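# Grip the pan and hold it raised above the hot plate

## Task

Grasp the pan and raise the whole pan to at least three finger-widths above where it rested on the hot plate, then keep it steady in the air while still holding it.

## Robot and tools

Robot: one six-joint arm with a parallel two-finger gripper. The pan may get a short tug while held, and loose objects may be nudged. Pushing or knocking anything off the table counts as failure. Dropping, slipping, slamming, hitting hard or pushing hard all lower the result.

Frame: reported poses use the scene frame. Its origin is on the table surface under the arm base, +z is up, and +y is to the left when facing along +x. The base itself may be tilted relative to the table. The state line gives end_effector_position (metres) and end_effector_quat_wxyz. The printed hand position can be off, more so at long reach. end_effector_position is the midpoint between the finger pads; the fingertips extend 17.5 mm past it along the gripper's +z, the direction the fingers point. The fingers close and open along the gripper's x axis. A flat block about 9 cm long sticks out from the last joint's axis toward the gripper's -y and turns with it. Spinning only the last joint moves the pad midpoint around a 25 mm circle.

execute_actions takes "actions", a list holding one item or nothing, plus an optional "pictures" boolean (pictures come by default).
- Empty list: sends nothing and returns the current state.
- {"rows": [...], "steps": n}: a motion of up to 15 control steps, each 1/30 s; steps defaults to 15. There is one list of rows for the single arm, 1 to 15 rows, one row per step; when rows run out the last one repeats.
- {"steps": n} with no rows: a wait of up to 300 steps, counted from the previous result, with your reply time included.
A refused call sends nothing.

Each row has 9 numbers in this order: arm/J1 waist, arm/J2 shoulder, arm/J3 elbow, arm/J4 forearm roll, arm/J5 wrist pitch, arm/J6 wrist roll, gripper/position, gripper/force_limit, gripper/speed. The first six are absolute target joint angles in radians, in the same form as the Joint positions line. They are not offsets. Stated ranges: waist -3.491 to 3.491, shoulder -3.140 to 3.140, elbow -1.187 to 4.328, forearm roll -3.316 to 3.316, wrist pitch -3.140 to 3.140, wrist roll -3.927 to 3.927. The true ends may differ by up to 0.010 rad. A call is refused when a target exceeds a stated end by over 0.010 rad and is also farther out than that joint's last reported angle. A target beyond a real end is clipped to that end, and the result then says "joint sent to its limit"; this note may refer to an earlier motion still running. A missing note does not prove there is more room.

The last three numbers are scaled to [-1, 1]. position: +1 is fully open (50 mm gap), and the pads meet near -0.65; send -1 to grip, so the fingers close until stopped. force_limit: pad force of about 20 N at -1, 102 N at 0 and 185 N at +1; the real grip can be up to about 17 % higher. speed: gap change of 20 mm/s at -1, 85 at 0 and 150 at +1. Stopped fingers stay put until position changes by at least 0.01; only then do new force or speed values apply. For a softer grip, open first. After a grip, keep sending -1 and confirm object_status is 2. object_status: 0 moving, 1 blocked while opening, 2 blocked while closing (holding), 3 reached the request or pads met (nothing held, an object slightly wider than the request, or a very thin one). Any new position resets it to 0 until the fingers settle. When force drops sharply or the object slips out, the fingers re-close by themselves, except after gripping at force_limit -1, where status stays 2 even if the object is gone. Gripping a fixed, off-centre object weakens over time, quickly at force_limit -1. position_measured is in counts; the gap is roughly (250 - position_measured) x 0.202 mm.

Motion limits: target speed caps are 2.62 rad/s for waist and shoulder, 3.14 for elbow, 3.93 for the three wrist joints, with 0.5 s to accelerate; joints are coordinated to arrive together. Each sent target stays within a lead of the measured angle: 0.805 rad (waist, shoulder), 0.966 (elbow), 1.21 (wrist joints). If targets would place the hand more than 70 mm from its measured spot, all are pulled back toward the measured angles. Between calls the arm keeps heading to the last row sent until it nearly stops or a step is HELD; after that only a new action moves it on or presses harder. Fingers still moving keep going.

Result lines: Joint positions and Joint velocities (rad, rad/s, column order); the gripper state; Flange force, the outside force on the gripper including held weight, noisy and worst right after accelerating or a sudden stop, "no reading" when unavailable; HELD marks steps where your row was not fully sent; "joint command not followed" means the clearance check altered targets, with mounts and posts counted as part of the arm. Faults: contact torque at a joint's load limit (waist, shoulder, elbow 142 N m; the three wrist joints 35.6 N m, held weight included) or an outside force of 150 N stops the arm for 10 s, drops the rest of the call, and lets the arm yield. MOTOR HOT warns of heating from holding loads; reaching the limit brakes the arm (OVER-TEMPERATURE FAULT). Avoid every stop.

Cameras: cam_high (fixed, 504x504) and cam_wrist (504x504, pose derived from joint readings), with the given calibration, which may be slightly off. zoom_image takes camera ("cam_high" or "cam_wrist") and region [x0, y0, x1, y1] in pixels of that camera's latest image, top-left origin, at most 504 by 504, and returns a closer view.

Replying without a tool call ends everything.

Suggested order: look, open the gripper, approach the pan handle from above, close with -1, check status 2, lift smoothly several centimetres, let it settle, then finish.

Each tool is called in YAML: its name, and indented under it one key for each argument.

## Session

execute_actions:
  actions: []

Scene clock: 0.00 s of 4600.00 s.
end_effector_position=(+0.4107, +0.3615, +0.2235) position_measured=3 object_status=3 end_effector_quat_wxyz=(-0.520, +0.821, -0.059, -0.229)
Joint positions: [ 0.175  0.374  0.002 -1.192 -1.556 -1.663]
Joint velocities: [ 0.001 -0.    -0.001  0.001  0.    -0.   ]
Flange force (N, the push that the arm receives, along the gripper's own x y z axes): no reading
camera_calibration (this result's frames):
cam_wrist: T_world_to_cam=[[0.849524, 0.162977, -0.501744, -0.283875], [-0.307703, -0.61947, -0.722202, 0.534114], [-0.428518, 0.767916, -0.476107, 0.152286], [0, 0, 0, 1]] pos_world=[0.470765, 0.26019, 0.31581]

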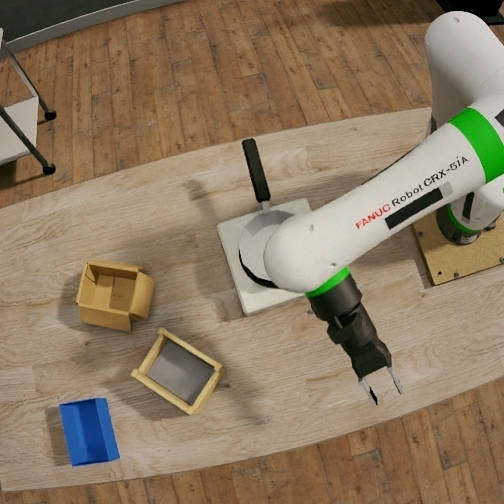

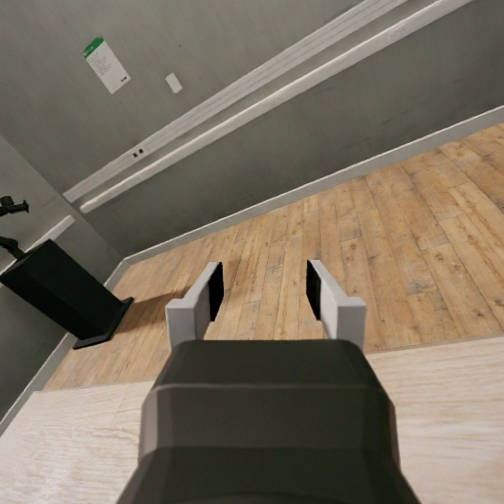

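execute_actions:
  actions:
    - {"rows":[[0.175,0.1,0.2,-1.192,-1.556,-1.663,1,1,1]],"steps":15}
  pictures: false

execute_actions:
  actions:
    - {"rows":[[0.175,0.1,0.2,0,-1.6,0.5,1,1,1]],"steps":15}
  pictures: false

execute_actions:
  actions:
    - {"rows":[[-0.048,0.15,0.15,0,-1.55,1.59,1,1,1]],"steps":15}
  pictures: false

execute_actions:
  actions:
    - {"rows":[[-0.048,0.221,0.09,0,-1.44,1.59,1,1,1]],"steps":15}
  pictures: false

execute_actions:
  actions:
    - {"steps":12}

Scene clock: 18.83 s of 4600.00 s.
end_effector_position=(+0.4339, +0.3677, +0.4052) position_measured=3 object_status=3 end_effector_quat_wxyz=(-0.555, +0.827, +0.054, -0.067)
Joint positions: [ 0.175  0.14   0.171 -1.192 -1.556 -1.663]
Joint velocities: [ 0.001 -0.491  0.357 -0.003  0.001 -0.001]
Flange force (N, the push that the arm receives, along the gripper's own x y z axes): [-4.3 -4.2 -0.8]
Steps of this call (steps 1 to 90: nothing new was sent; then 15.33 s passed at rest; steps 91 to 105: all 15 steps of this action). Readings (joint positions | what the end effector reports):
91: [0.175 0.373 0.002 -1.192 -1.556 -1.663] | position_measured=3 object_status=3
92: [0.175 0.370 0.004 -1.192 -1.556 -1.663] | position_measured=3 object_status=3
94: [0.175 0.347 0.021 -1.192 -1.556 -1.663] | position_measured=3 object_status=3
98: [0.175 0.267 0.079 -1.192 -1.556 -1.663] | position_measured=3 object_status=3
105: the state above

Scene clock: 19.33 s of 4600.00 s.
end_effector_position=(+0.4461, +0.2502, +0.3378) position_measured=3 object_status=3 end_effector_quat_wxyz=(-0.363, +0.879, +0.301, +0.074)
Joint positions: [ 0.175  0.108  0.192 -0.761 -1.573 -1.158]
Joint velocities: [ 0.001 -0.01   0.01   0.964 -0.034  1.394]
Flange force (N, the push that the arm receives, along the gripper's own x y z axes): [-3.5 -1.2 5.1]
Steps of this call (steps 1 to 15: all 15 steps of this action). Readings (joint positions | what the end effector reports):
1: [0.175 0.125 0.182 -1.192 -1.556 -1.663] | position_measured=3 object_status=3
2: [0.175 0.114 0.189 -1.187 -1.556 -1.658] | position_measured=3 object_status=3
4: [0.175 0.109 0.190 -1.152 -1.559 -1.622] | position_measured=3 object_status=3
8: [0.175 0.111 0.190 -1.005 -1.564 -1.468] | position_measured=3 object_status=3
15: the state above

Scene clock: 19.83 s of 4600.00 s.
end_effector_position=(+0.4714, +0.0840, +0.2864) position_measured=3 object_status=3 end_effector_quat_wxyz=(-0.166, +0.800, +0.565, +0.118)
Joint positions: [ 0.088  0.124  0.176 -0.412 -1.565 -0.476]
Joint velocities: [-0.191  0.036 -0.037  0.578  0.022  1.53 ]
Flange force (N, the push that the arm receives, along the gripper's own x y z axes): [-0.6 0.0 2.9]
Steps of this call (steps 1 to 15: all 15 steps of this action). Readings (joint positions | what the end effector reports):
1: [0.175 0.108 0.192 -0.729 -1.574 -1.110] | position_measured=3 object_status=3
2: [0.174 0.108 0.192 -0.700 -1.575 -1.065] | position_measured=3 object_status=3
4: [0.167 0.109 0.191 -0.649 -1.575 -0.982] | position_measured=3 object_status=3
8: [0.136 0.115 0.185 -0.558 -1.571 -0.813] | position_measured=3 object_status=3
15: the state above

Scene clock: 20.33 s of 4600.00 s.
end_effector_position=(+0.4895, -0.0609, +0.2428) position_measured=3 object_status=3 end_effector_quat_wxyz=(-0.035, +0.505, +0.859, +0.074)
Joint positions: [ 0.008  0.176  0.129 -0.168 -1.5    0.473]
Joint velocities: [-0.131  0.105 -0.093  0.396  0.142  2.374]
Flange force (N, the push that the arm receives, along the gripper's own x y z axes): [0.3 -0.1 4.6]
Steps of this call (steps 1 to 15: all 15 steps of this action). Readings (joint positions | what the end effector reports):
1: [0.082 0.126 0.175 -0.393 -1.565 -0.424] | position_measured=3 object_status=3
2: [0.075 0.127 0.173 -0.374 -1.564 -0.370] | position_measured=3 object_status=3
4: [0.064 0.132 0.169 -0.338 -1.559 -0.261] | position_measured=3 object_status=3
8: [0.042 0.149 0.153 -0.271 -1.537 -0.025] | position_measured=3 object_status=3
15: the state above

Scene clock: 20.73 s of 4600.00 s.
end_effector_position=(+0.5114, -0.1477, +0.2252) position_measured=3 object_status=3 end_effector_quat_wxyz=(+0.001, +0.069, +0.998, +0.008)
Joint positions: [-0.041  0.215  0.095 -0.023 -1.448  1.439]
Joint velocities: [-0.074  0.059 -0.053  0.222  0.08   1.487]
Flange force (N, the push that the arm receives, along the gripper's own x y z axes): [-2.7 -0.3 4.0]
Steps of this call (steps 1 to 12: the robot went on to your last target). Readings (joint positions | what the end effector reports):
1: [0.003 0.180 0.126 -0.155 -1.496 0.556] | position_measured=3 object_status=3
2: [-0.001 0.183 0.123 -0.142 -1.491 0.641] | position_measured=3 object_status=3
4: [-0.010 0.190 0.117 -0.116 -1.481 0.817] | position_measured=3 object_status=3
8: [-0.027 0.205 0.105 -0.062 -1.462 1.172] | position_measured=3 object_status=3
12: the state above
camera_calibration (this result's frames):
cam_wrist: T_world_to_cam=[[-0.979805, 0.19268, -0.0534416, 0.553417], [0.177728, 0.961679, 0.208773, 0.0265561], [0.09162, 0.195059, -0.976503, 0.349348], [0, 0, 0, 1]] pos_world=[0.505513, -0.200314, 0.36517]

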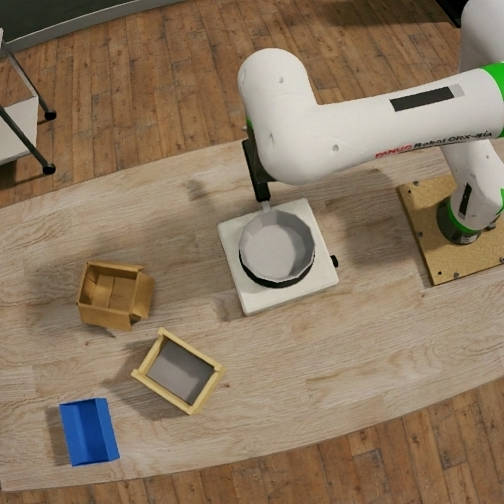

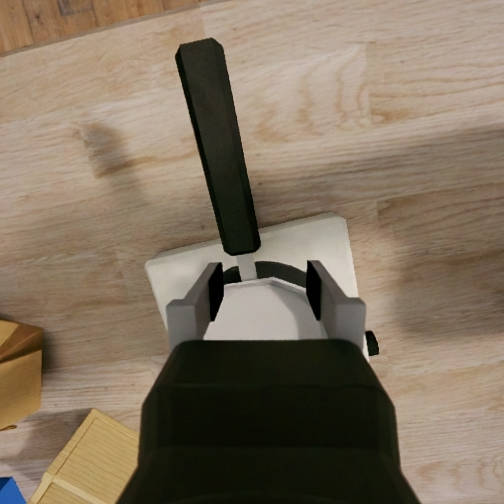

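execute_actions:
  actions: []

Scene clock: 22.20 s of 4600.00 s.
end_effector_position=(+0.5151, -0.1592, +0.2233) position_measured=3 object_status=3 end_effector_quat_wxyz=(-0.001, -0.004, +1.000, -0.003)
Joint positions: [-0.048  0.221  0.09   0.    -1.44   1.59 ]
Joint velocities: [-0.001  0.     0.001 -0.001 -0.001 -0.   ]
Flange force (N, the push that the arm receives, along the gripper's own x y z axes): [2.9 2.7 4.1]
Steps of this call (steps 1 to 30: the robot went on to your last target; steps 31 to 44: nothing new was sent). Readings (joint positions | what the end effector reports):
1: [-0.043 0.217 0.094 -0.016 -1.446 1.486] | position_measured=3 object_status=3
2: [-0.045 0.218 0.092 -0.010 -1.444 1.523] | position_measured=3 object_status=3
4: [-0.047 0.220 0.091 -0.002 -1.441 1.573] | position_measured=3 object_status=3
8: [-0.048 0.221 0.090 -0.000 -1.440 1.590] | position_measured=3 object_status=3
44: the state above
The arm was judged still, so your last target was given up. Only a new action makes it travel on or press farther. Fingers that are still opening or closing keep moving.
camera_calibration (this result's frames):
cam_wrist: T_world_to_cam=[[-0.997459, 0.0467653, -0.0537491, 0.54511], [0.0359659, 0.98175, 0.186744, 0.118418], [0.0615013, 0.184337, -0.980937, 0.364223], [0, 0, 0, 1]] pos_world=[0.517065, -0.208888, 0.364465]

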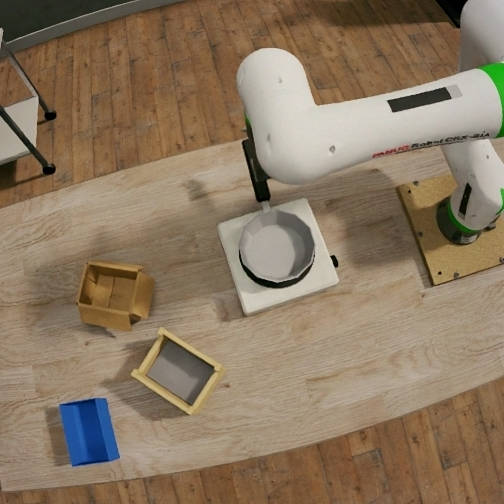

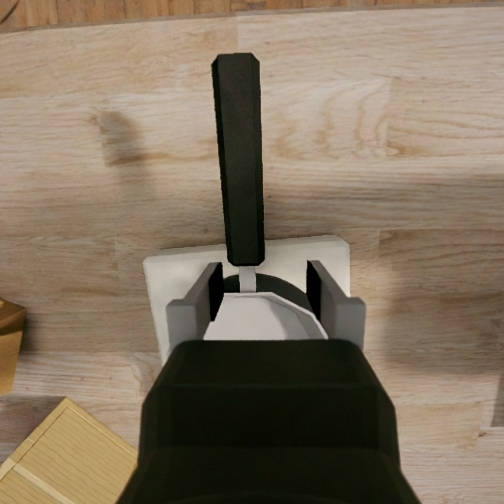

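execute_actions:
  actions:
    - {"rows":[[-0.099,0.307,0.0485,0,-1.3125,1.69,1,1,1]],"steps":15}
  pictures: false

execute_actions:
  actions:
    - {"steps":6}

Scene clock: 35.20 s of 4600.00 s.
end_effector_position=(+0.5322, -0.1870, +0.1606) position_measured=3 object_status=3 end_effector_quat_wxyz=(-0.001, -0.029, +1.000, -0.003)
Joint positions: [-0.099  0.307  0.049  0.    -1.313  1.69 ]
Joint velocities: [-0.001  0.001 -0.001 -0.001  0.001  0.   ]
Flange force (N, the push that the arm receives, along the gripper's own x y z axes): [4.1 2.7 3.9]
Steps of this call (steps 1 to 90: nothing new was sent; then 9.50 s passed at rest; steps 91 to 105: all 15 steps of this action). Readings (joint positions | what the end effector reports):
91: [-0.048 0.221 0.090 0.000 -1.440 1.590] | position_measured=3 object_status=3
92: [-0.050 0.224 0.089 0.000 -1.435 1.594] | position_measured=3 object_status=3
94: [-0.064 0.248 0.077 0.000 -1.399 1.622] | position_measured=3 object_status=3
98: [-0.097 0.304 0.050 0.000 -1.318 1.686] | position_measured=3 object_status=3
105: the state above

Scene clock: 35.40 s of 4600.00 s.
end_effector_position=(+0.5321, -0.1870, +0.1605) position_measured=3 object_status=3 end_effector_quat_wxyz=(-0.001, -0.029, +1.000, -0.003)
Joint positions: [-0.099  0.307  0.049  0.    -1.313  1.69 ]
Joint velocities: [ 0.     0.001 -0.    -0.001  0.     0.   ]
Flange force (N, the push that the arm receives, along the gripper's own x y z axes): [0.9 1.8 3.2]
Steps of this call (steps 1 to 6: the robot went on to your last target). Readings (joint positions | what the end effector reports):
1: [-0.099 0.307 0.049 0.000 -1.313 1.690] | position_measured=3 object_status=3
2: [-0.099 0.307 0.049 0.000 -1.313 1.690] | position_measured=3 object_status=3
4: [-0.099 0.307 0.049 0.000 -1.313 1.690] | position_measured=3 object_status=3
6: the state above
camera_calibration (this result's frames):
cam_wrist: T_world_to_cam=[[-0.998565, -0.00216129, -0.053502, 0.551388], [-0.0121332, 0.982328, 0.186772, 0.182543], [0.0521529, 0.187153, -0.980945, 0.312218], [0, 0, 0, 1]] pos_world=[0.536529, -0.236558, 0.301675]

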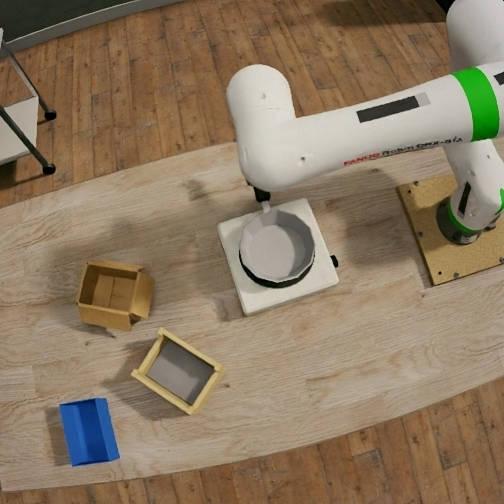

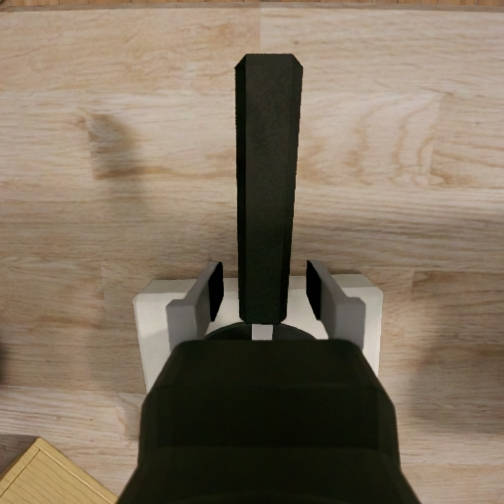

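execute_actions:
  actions:
    - {"rows":[[-0.099,0.327,0.017,0,-1.261,1.67,1,1,1]],"steps":14}
  pictures: false

execute_actions:
  actions:
    - {"rows":[[-0.099,0.327,0.017,0,-1.261,1.67,-1,1,0]],"steps":15}

Scene clock: 41.33 s of 4600.00 s.
end_effector_position=(+0.5332, -0.1872, +0.1367) position_measured=3 object_status=3 end_effector_quat_wxyz=(-0.001, -0.019, +1.000, -0.003)
Joint positions: [-0.099  0.327  0.017 -0.    -1.261  1.67 ]
Joint velocities: [ 0.     0.001 -0.    -0.    -0.    -0.   ]
Flange force (N, the push that the arm receives, along the gripper's own x y z axes): [2.6 2.9 3.6]
Steps of this call (steps 1 to 15: the robot went on to your last target; steps 16 to 90: nothing new was sent; then 2.47 s passed at rest; steps 91 to 104: all 14 steps of this action). Readings (joint positions | what the end effector reports):
91: [-0.099 0.307 0.048 -0.000 -1.312 1.690] | position_measured=3 object_status=3
92: [-0.099 0.309 0.045 -0.000 -1.307 1.688] | position_measured=3 object_status=3
94: [-0.099 0.320 0.028 -0.000 -1.279 1.677] | position_measured=3 object_status=3
98: [-0.099 0.327 0.018 -0.000 -1.262 1.670] | position_measured=3 object_status=3
104: the state above

Scene clock: 41.83 s of 4600.00 s.
end_effector_position=(+0.5332, -0.1873, +0.1367) position_measured=92 object_status=2 end_effector_quat_wxyz=(-0.001, -0.019, +1.000, -0.003)
Joint positions: [-0.099  0.327  0.017  0.    -1.261  1.67 ]
Joint velocities: [-0.     0.     0.     0.001 -0.    -0.   ]
Flange force (N, the push that the arm receives, along the gripper's own x y z axes): [-0.1 1.3 3.7]
Steps of this call (steps 1 to 15: all 15 steps of this action). Readings (joint positions | what the end effector reports):
1: [-0.099 0.327 0.017 -0.000 -1.261 1.670] | position_measured=11 object_status=0
2: [-0.099 0.327 0.017 -0.000 -1.261 1.670] | position_measured=25 object_status=0
4: [-0.099 0.327 0.017 -0.000 -1.261 1.670] | position_measured=53 object_status=0
8: [-0.099 0.327 0.017 0.000 -1.261 1.670] | position_measured=92 object_status=0
15: the state above
camera_calibration (this result's frames):
cam_wrist: T_world_to_cam=[[-0.998402, 0.0178925, -0.0536123, 0.554846], [0.00757588, 0.982374, 0.186773, 0.176769], [0.0560091, 0.186068, -0.980939, 0.286563], [0, 0, 0, 1]] pos_world=[0.536569, -0.236901, 0.277832]

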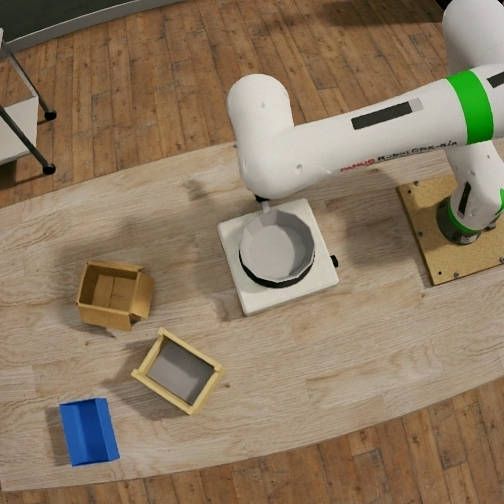

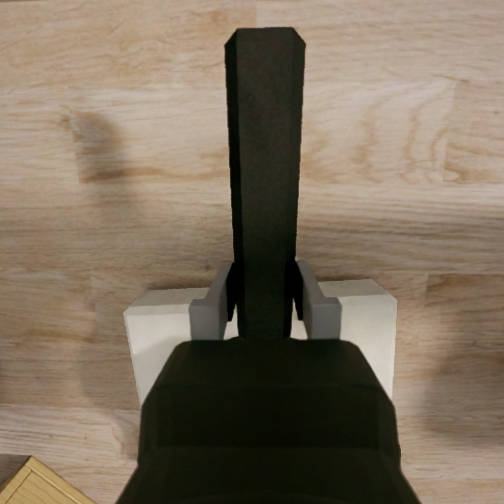

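execute_actions:
  actions:
    - {"rows":[[-0.099,0.327,0.017,0,-1.261,1.67,1,1,1],[-0.099,0.327,0.017,0,-1.261,1.67,1,1,1],[-0.099,0.327,0.017,0,-1.261,1.67,1,1,1],[-0.099,0.327,0.017,0,-1.261,1.67,1,1,1],[-0.099,0.327,0.017,0,-1.261,1.67,1,1,1],[-0.099,0.338,0.0,0,-1.233,1.67,1,1,1]],"steps":15}
  pictures: false

execute_actions:
  actions:
    - {"rows":[[-0.099,0.338,0.0,0,-1.233,1.67,-1,1,0]],"steps":15}

Scene clock: 50.37 s of 4600.00 s.
end_effector_position=(+0.5337, -0.1874, +0.1239) position_measured=3 object_status=3 end_effector_quat_wxyz=(-0.001, -0.019, +1.000, -0.003)
Joint positions: [-0.099  0.338  0.     0.    -1.233  1.67 ]
Joint velocities: [ 0.     0.001 -0.003 -0.001  0.001  0.   ]
Flange force (N, the push that the arm receives, along the gripper's own x y z axes): [1.7 2.0 3.8]
Steps of this call (steps 1 to 15: the robot went on to your last target; steps 16 to 90: nothing new was sent; then 5.03 s passed at rest; steps 91 to 105: all 15 steps of this action). Readings (joint positions | what the end effector reports):
91: [-0.099 0.327 0.017 0.000 -1.261 1.670] | position_measured=79 object_status=0
92: [-0.099 0.327 0.017 0.000 -1.261 1.670] | position_measured=55 object_status=0
94: [-0.099 0.327 0.017 0.000 -1.261 1.670] | position_measured=10 object_status=0
98: [-0.099 0.333 0.009 0.000 -1.247 1.670] | position_measured=3 object_status=0
105: the state above

Scene clock: 50.87 s of 4600.00 s.
end_effector_position=(+0.5337, -0.1873, +0.1238) position_measured=87 object_status=2 end_effector_quat_wxyz=(-0.000, -0.019, +1.000, -0.003)
Joint positions: [-0.099  0.338 -0.     0.    -1.233  1.67 ]
Joint velocities: [ 0.    -0.    -0.001  0.001  0.    -0.   ]
Flange force (N, the push that the arm receives, along the gripper's own x y z axes): [-0.6 2.3 3.4]
Steps of this call (steps 1 to 15: all 15 steps of this action). Readings (joint positions | what the end effector reports):
1: [-0.099 0.338 0.000 0.000 -1.233 1.670] | position_measured=11 object_status=0
2: [-0.099 0.338 0.000 0.000 -1.233 1.670] | position_measured=25 object_status=0
4: [-0.099 0.338 0.000 0.000 -1.233 1.670] | position_measured=53 object_status=0
8: [-0.099 0.338 -0.000 0.000 -1.233 1.670] | position_measured=87 object_status=0
15: the state above
camera_calibration (this result's frames):
cam_wrist: T_world_to_cam=[[-0.998397, 0.017744, -0.0537394, 0.554614], [0.00740675, 0.982378, 0.18676, 0.179346], [0.0561063, 0.186063, -0.980935, 0.273874], [0, 0, 0, 1]] pos_world=[0.53703, -0.236984, 0.264962]

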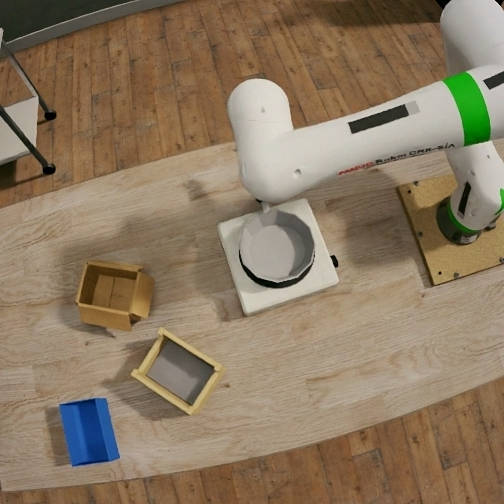

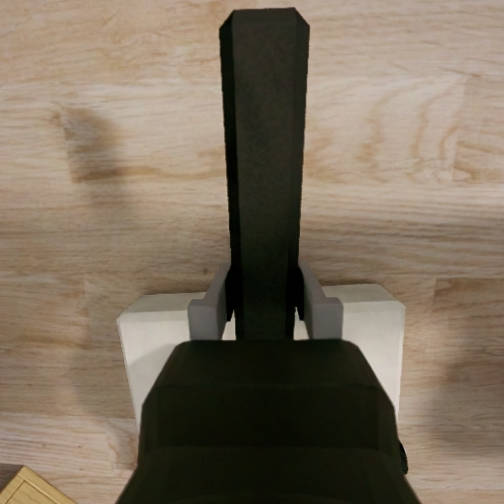

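execute_actions:
  actions:
    - {"rows":[[-0.099,0.332,0.009,0,-1.248,1.67,-1,1,0],[-0.099,0.326,0.018,0,-1.263,1.67,-1,1,0],[-0.099,0.320,0.027,0,-1.278,1.67,-1,1,0],[-0.099,0.314,0.036,0,-1.293,1.67,-1,1,0],[-0.099,0.309,0.045,0,-1.308,1.67,-1,1,0],[-0.099,0.303,0.054,0,-1.323,1.67,-1,1,0],[-0.099,0.297,0.063,0,-1.338,1.67,-1,1,0],[-0.099,0.291,0.072,0,-1.353,1.67,-1,1,0],[-0.099,0.285,0.081,0,-1.368,1.67,-1,1,0],[-0.099,0.279,0.090,0,-1.383,1.67,-1,1,0],[-0.099,0.273,0.099,0,-1.398,1.67,-1,1,0],[-0.099,0.267,0.108,0,-1.413,1.67,-1,1,0],[-0.099,0.261,0.117,0,-1.428,1.67,-1,1,0],[-0.099,0.255,0.127,0,-1.443,1.67,-1,1,0],[-0.099,0.25,0.136,0,-1.457,1.67,-1,1,0]],"steps":15}
  pictures: false

execute_actions:
  actions:
    - {"steps":60}

Scene clock: 59.07 s of 4600.00 s.
end_effector_position=(+0.5246, -0.1863, +0.2068) position_measured=87 object_status=2 end_effector_quat_wxyz=(-0.001, -0.019, +1.000, -0.003)
Joint positions: [-0.099  0.267  0.108 -0.    -1.413  1.67 ]
Joint velocities: [ 0.001 -0.175  0.274 -0.001 -0.44  -0.   ]
Flange force (N, the push that the arm receives, along the gripper's own x y z axes): [3.2 3.7 18.4]
Steps of this call (steps 1 to 15: the robot went on to your last target; steps 16 to 90: nothing new was sent; then 4.70 s passed at rest; steps 91 to 105: all 15 steps of this action). Readings (joint positions | what the end effector reports):
91: [-0.099 0.338 0.000 -0.000 -1.233 1.670] | position_measured=87 object_status=2
92: [-0.099 0.337 0.002 -0.000 -1.238 1.670] | position_measured=87 object_status=2
94: [-0.099 0.329 0.013 -0.000 -1.256 1.670] | position_measured=87 object_status=2
98: [-0.099 0.308 0.045 -0.000 -1.309 1.670] | position_measured=87 object_status=2
105: the state above

Scene clock: 61.07 s of 4600.00 s.
end_effector_position=(+0.5207, -0.1860, +0.2279) position_measured=87 object_status=2 end_effector_quat_wxyz=(-0.001, -0.019, +1.000, -0.003)
Joint positions: [-0.099  0.25   0.136 -0.    -1.457  1.67 ]
Joint velocities: [-0.001  0.     0.     0.001  0.001  0.   ]
Flange force (N, the push that the arm receives, along the gripper's own x y z axes): [3.8 3.2 19.4]
Steps of this call (steps 1 to 30: the robot went on to your last target; steps 31 to 60: nothing new was sent). Readings (joint positions | what the end effector reports):
1: [-0.099 0.261 0.117 0.000 -1.427 1.670] | position_measured=87 object_status=2
2: [-0.099 0.256 0.125 0.000 -1.440 1.670] | position_measured=87 object_status=2
4: [-0.099 0.251 0.134 0.000 -1.453 1.670] | position_measured=87 object_status=2
8: [-0.099 0.250 0.136 0.000 -1.457 1.670] | position_measured=87 object_status=2
60: the state above
The arm was judged still, so your last target was given up. Only a new action makes it travel on or press farther. Fingers that are still opening or closing keep moving.
camera_calibration (this result's frames):
cam_wrist: T_world_to_cam=[[-0.998404, 0.0178254, -0.0535842, 0.547263], [0.00751469, 0.982373, 0.186781, 0.158572], [0.0559691, 0.18608, -0.980939, 0.376561], [0, 0, 0, 1]] pos_world=[0.524122, -0.235602, 0.36909]

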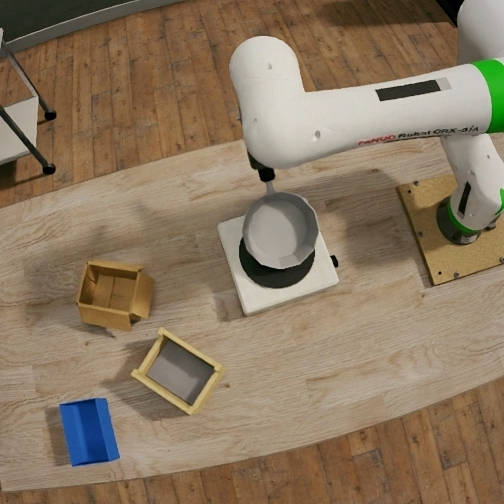

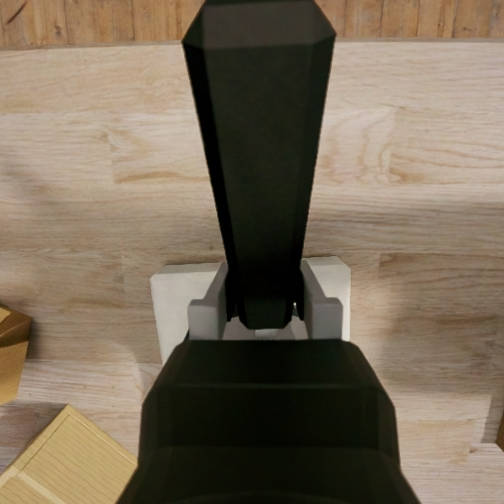

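execute_actions:
  actions:
    - {"rows":[[-0.099,0.244,0.146,0,-1.473,1.67,-1,1,0],[-0.099,0.238,0.156,0,-1.489,1.67,-1,1,0],[-0.099,0.232,0.166,0,-1.505,1.67,-1,1,0],[-0.099,0.226,0.176,0,-1.521,1.67,-1,1,0],[-0.099,0.220,0.186,0,-1.537,1.67,-1,1,0],[-0.099,0.214,0.196,0,-1.553,1.67,-1,1,0],[-0.099,0.208,0.206,0,-1.569,1.67,-1,1,0],[-0.099,0.202,0.216,0,-1.585,1.67,-1,1,0],[-0.099,0.196,0.226,0,-1.601,1.67,-1,1,0],[-0.099,0.190,0.236,0,-1.617,1.67,-1,1,0],[-0.099,0.184,0.246,0,-1.633,1.67,-1,1,0],[-0.099,0.178,0.256,0,-1.649,1.67,-1,1,0],[-0.099,0.172,0.266,0,-1.665,1.67,-1,1,0],[-0.099,0.166,0.276,0,-1.681,1.67,-1,1,0],[-0.099,0.16,0.286,0,-1.697,1.67,-1,1,0]],"steps":15}
  pictures: false

execute_actions:
  actions:
    - {"steps":60}

Scene clock: 70.53 s of 4600.00 s.
end_effector_position=(+0.4938, -0.1838, +0.3160) position_measured=87 object_status=2 end_effector_quat_wxyz=(-0.001, -0.019, +1.000, -0.003)
Joint positions: [-0.099  0.178  0.255  0.    -1.648  1.67 ]
Joint velocities: [ 0.    -0.177  0.296 -0.    -0.47  -0.   ]
Flange force (N, the push that the arm receives, along the gripper's own x y z axes): [-2.7 0.0 18.8]
Steps of this call (steps 1 to 90: nothing new was sent; then 5.97 s passed at rest; steps 91 to 105: all 15 steps of this action). Readings (joint positions | what the end effector reports):
91: [-0.099 0.250 0.136 -0.000 -1.457 1.670] | position_measured=87 object_status=2
92: [-0.099 0.248 0.139 -0.000 -1.462 1.670] | position_measured=87 object_status=2
94: [-0.099 0.241 0.151 -0.000 -1.481 1.670] | position_measured=87 object_status=2
98: [-0.099 0.220 0.186 -0.000 -1.537 1.670] | position_measured=87 object_status=2
105: the state above

Scene clock: 72.53 s of 4600.00 s.
end_effector_position=(+0.4842, -0.1831, +0.3384) position_measured=87 object_status=2 end_effector_quat_wxyz=(-0.001, -0.019, +1.000, -0.003)
Joint positions: [-0.099  0.16   0.286 -0.    -1.697  1.67 ]
Joint velocities: [ 0.  0. -0.  0.  0. -0.]
Flange force (N, the push that the arm receives, along the gripper's own x y z axes): [4.2 2.9 20.3]
Steps of this call (steps 1 to 30: the robot went on to your last target; steps 31 to 60: nothing new was sent). Readings (joint positions | what the end effector reports):
1: [-0.099 0.173 0.265 0.000 -1.664 1.670] | position_measured=87 object_status=2
2: [-0.099 0.167 0.274 0.000 -1.678 1.670] | position_measured=87 object_status=2
4: [-0.099 0.161 0.284 0.000 -1.693 1.670] | position_measured=87 object_status=2
8: [-0.099 0.160 0.286 0.000 -1.697 1.670] | position_measured=87 object_status=2
60: the state above
The arm was judged still, so your last target was given up. Only a new action makes it travel on or press farther. Fingers that are still opening or closing keep moving.
camera_calibration (this result's frames):
cam_wrist: T_world_to_cam=[[-0.998404, 0.01784, -0.0535808, 0.516614], [0.00752952, 0.982372, 0.186783, 0.135387], [0.0559685, 0.186082, -0.980939, 0.486446], [0, 0, 0, 1]] pos_world=[0.487545, -0.232735, 0.479566]

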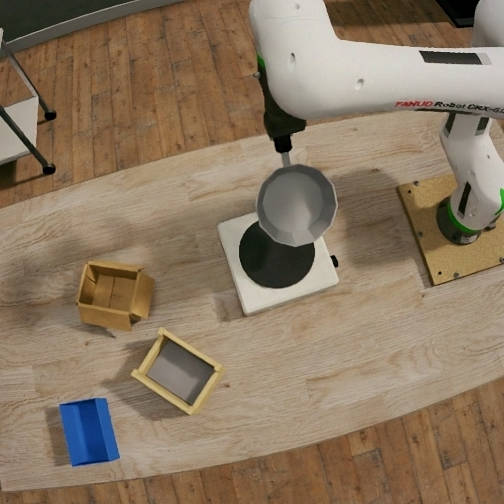

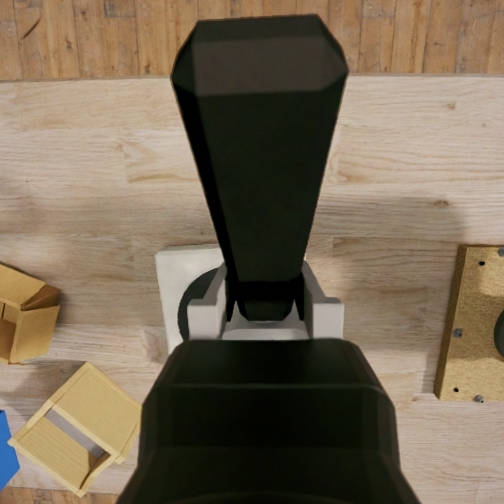

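execute_actions:
  actions:
    - {"steps":45}

Scene clock: 74.30 s of 4600.00 s.
end_effector_position=(+0.4842, -0.1831, +0.3384) position_measured=87 object_status=2 end_effector_quat_wxyz=(-0.001, -0.019, +1.000, -0.003)
Joint positions: [-0.099  0.16   0.286 -0.    -1.697  1.67 ]
Joint velocities: [ 0.    -0.001  0.001 -0.    -0.     0.   ]
Flange force (N, the push that the arm receives, along the gripper's own x y z axes): [3.7 3.7 20.4]
Steps of this call (steps 1 to 53: nothing new was sent). Readings (joint positions | what the end effector reports):
1: [-0.099 0.160 0.286 -0.000 -1.697 1.670] | position_measured=87 object_status=2
2: [-0.099 0.160 0.286 -0.000 -1.697 1.670] | position_measured=87 object_status=2
4: [-0.099 0.160 0.286 -0.000 -1.697 1.670] | position_measured=87 object_status=2
8: [-0.099 0.160 0.286 -0.000 -1.697 1.670] | position_measured=87 object_status=2
53: the state above
camera_calibration (this result's frames):
cam_wrist: T_world_to_cam=[[-0.998404, 0.0178354, -0.0535809, 0.516614], [0.00752496, 0.982372, 0.186783, 0.135387], [0.0559678, 0.186082, -0.980939, 0.486446], [0, 0, 0, 1]] pos_world=[0.487546, -0.232733, 0.479566]

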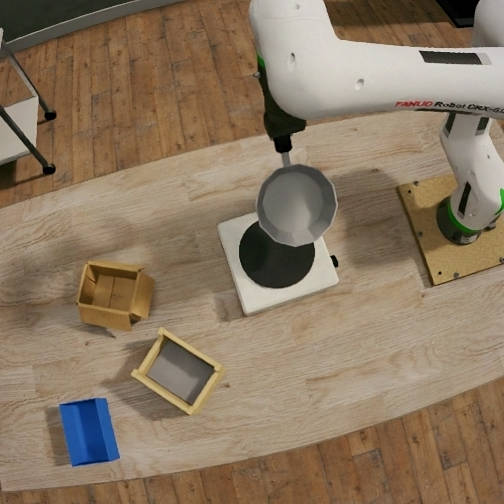

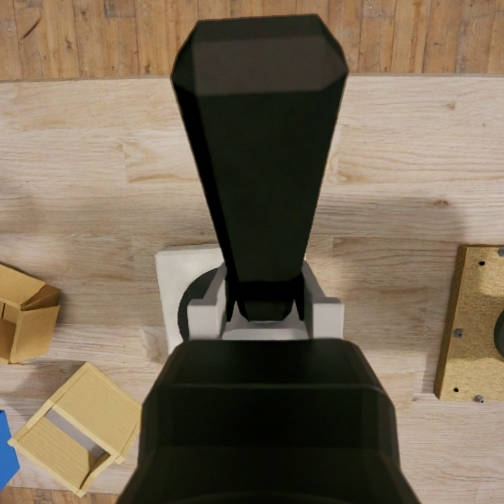

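execute_actions:
  actions:
    - {"rows":[[-0.099,0.157,0.292,0,-1.706,1.67,-1,1,0],[-0.099,0.154,0.298,0,-1.715,1.67,-1,1,0],[-0.099,0.151,0.304,0,-1.724,1.67,-1,1,0],[-0.099,0.148,0.310,0,-1.733,1.67,-1,1,0],[-0.099,0.145,0.316,0,-1.742,1.67,-1,1,0],[-0.099,0.142,0.322,0,-1.751,1.67,-1,1,0],[-0.099,0.139,0.328,0,-1.760,1.67,-1,1,0],[-0.099,0.136,0.334,0,-1.769,1.67,-1,1,0],[-0.099,0.133,0.340,0,-1.778,1.67,-1,1,0],[-0.099,0.130,0.346,0,-1.787,1.67,-1,1,0],[-0.099,0.127,0.352,0,-1.796,1.67,-1,1,0],[-0.099,0.124,0.358,0,-1.805,1.67,-1,1,0],[-0.099,0.121,0.364,0,-1.814,1.67,-1,1,0],[-0.099,0.118,0.370,0,-1.823,1.67,-1,1,0],[-0.099,0.115,0.376,0,-1.832,1.67,-1,1,0]],"steps":15}
  pictures: false

execute_actions:
  actions:
    - {"steps":60}

Scene clock: 83.63 s of 4600.00 s.
end_effector_position=(+0.4607, -0.1813, +0.3874) position_measured=87 object_status=2 end_effector_quat_wxyz=(-0.001, -0.019, +1.000, -0.003)
Joint positions: [-0.099  0.123  0.36  -0.    -1.808  1.67 ]
Joint velocities: [ 0.001 -0.088  0.176 -0.    -0.264 -0.   ]
Flange force (N, the push that the arm receives, along the gripper's own x y z axes): [4.0 3.5 19.8]
Steps of this call (steps 1 to 90: nothing new was sent; then 5.83 s passed at rest; steps 91 to 105: all 15 steps of this action). Readings (joint positions | what the end effector reports):
91: [-0.099 0.160 0.286 -0.000 -1.697 1.670] | position_measured=87 object_status=2
92: [-0.099 0.159 0.288 -0.000 -1.700 1.670] | position_measured=87 object_status=2
94: [-0.099 0.155 0.296 -0.000 -1.712 1.670] | position_measured=87 object_status=2
98: [-0.099 0.144 0.318 -0.000 -1.745 1.670] | position_measured=87 object_status=2
105: the state above

Scene clock: 85.63 s of 4600.00 s.
end_effector_position=(+0.4548, -0.1809, +0.3979) position_measured=87 object_status=2 end_effector_quat_wxyz=(-0.001, -0.019, +1.000, -0.003)
Joint positions: [-0.099  0.115  0.376 -0.    -1.832  1.67 ]
Joint velocities: [-0.001 -0.     0.     0.    -0.001 -0.   ]
Flange force (N, the push that the arm receives, along the gripper's own x y z axes): [3.5 4.3 20.2]
Steps of this call (steps 1 to 30: the robot went on to your last target; steps 31 to 60: nothing new was sent). Readings (joint positions | what the end effector reports):
1: [-0.099 0.120 0.366 -0.000 -1.817 1.670] | position_measured=87 object_status=2
2: [-0.099 0.118 0.371 -0.000 -1.824 1.670] | position_measured=87 object_status=2
4: [-0.099 0.116 0.375 -0.000 -1.830 1.670] | position_measured=87 object_status=2
8: [-0.099 0.115 0.376 -0.000 -1.832 1.670] | position_measured=87 object_status=2
60: the state above
The arm was judged still, so your last target was given up. Only a new action makes it travel on or press farther. Fingers that are still opening or closing keep moving.
camera_calibration (this result's frames):
cam_wrist: T_world_to_cam=[[-0.998405, 0.0177919, -0.0535834, 0.490488], [0.00748169, 0.982373, 0.186784, 0.122398], [0.0559621, 0.186085, -0.980939, 0.546019], [0, 0, 0, 1]] pos_world=[0.458233, -0.230573, 0.539031]

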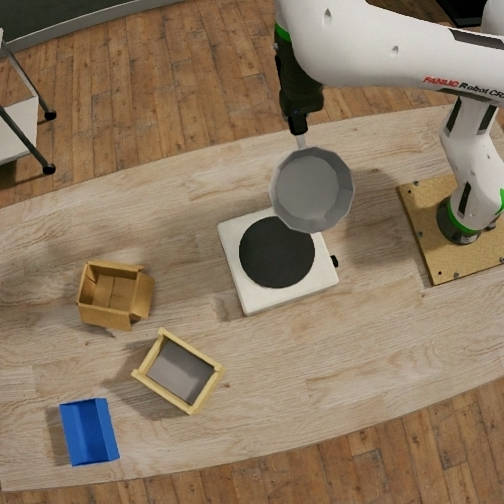

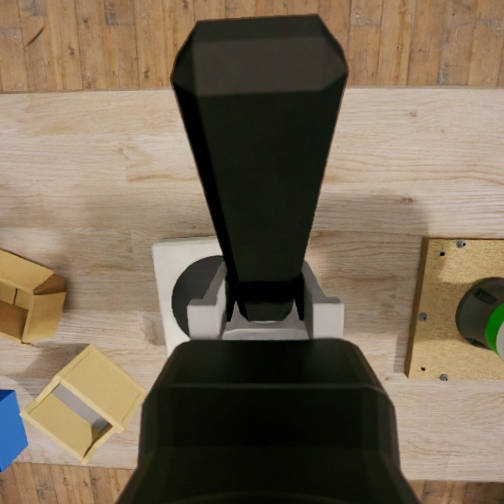

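finished_scene:
  scene: 2

The scene is finished: the task was done.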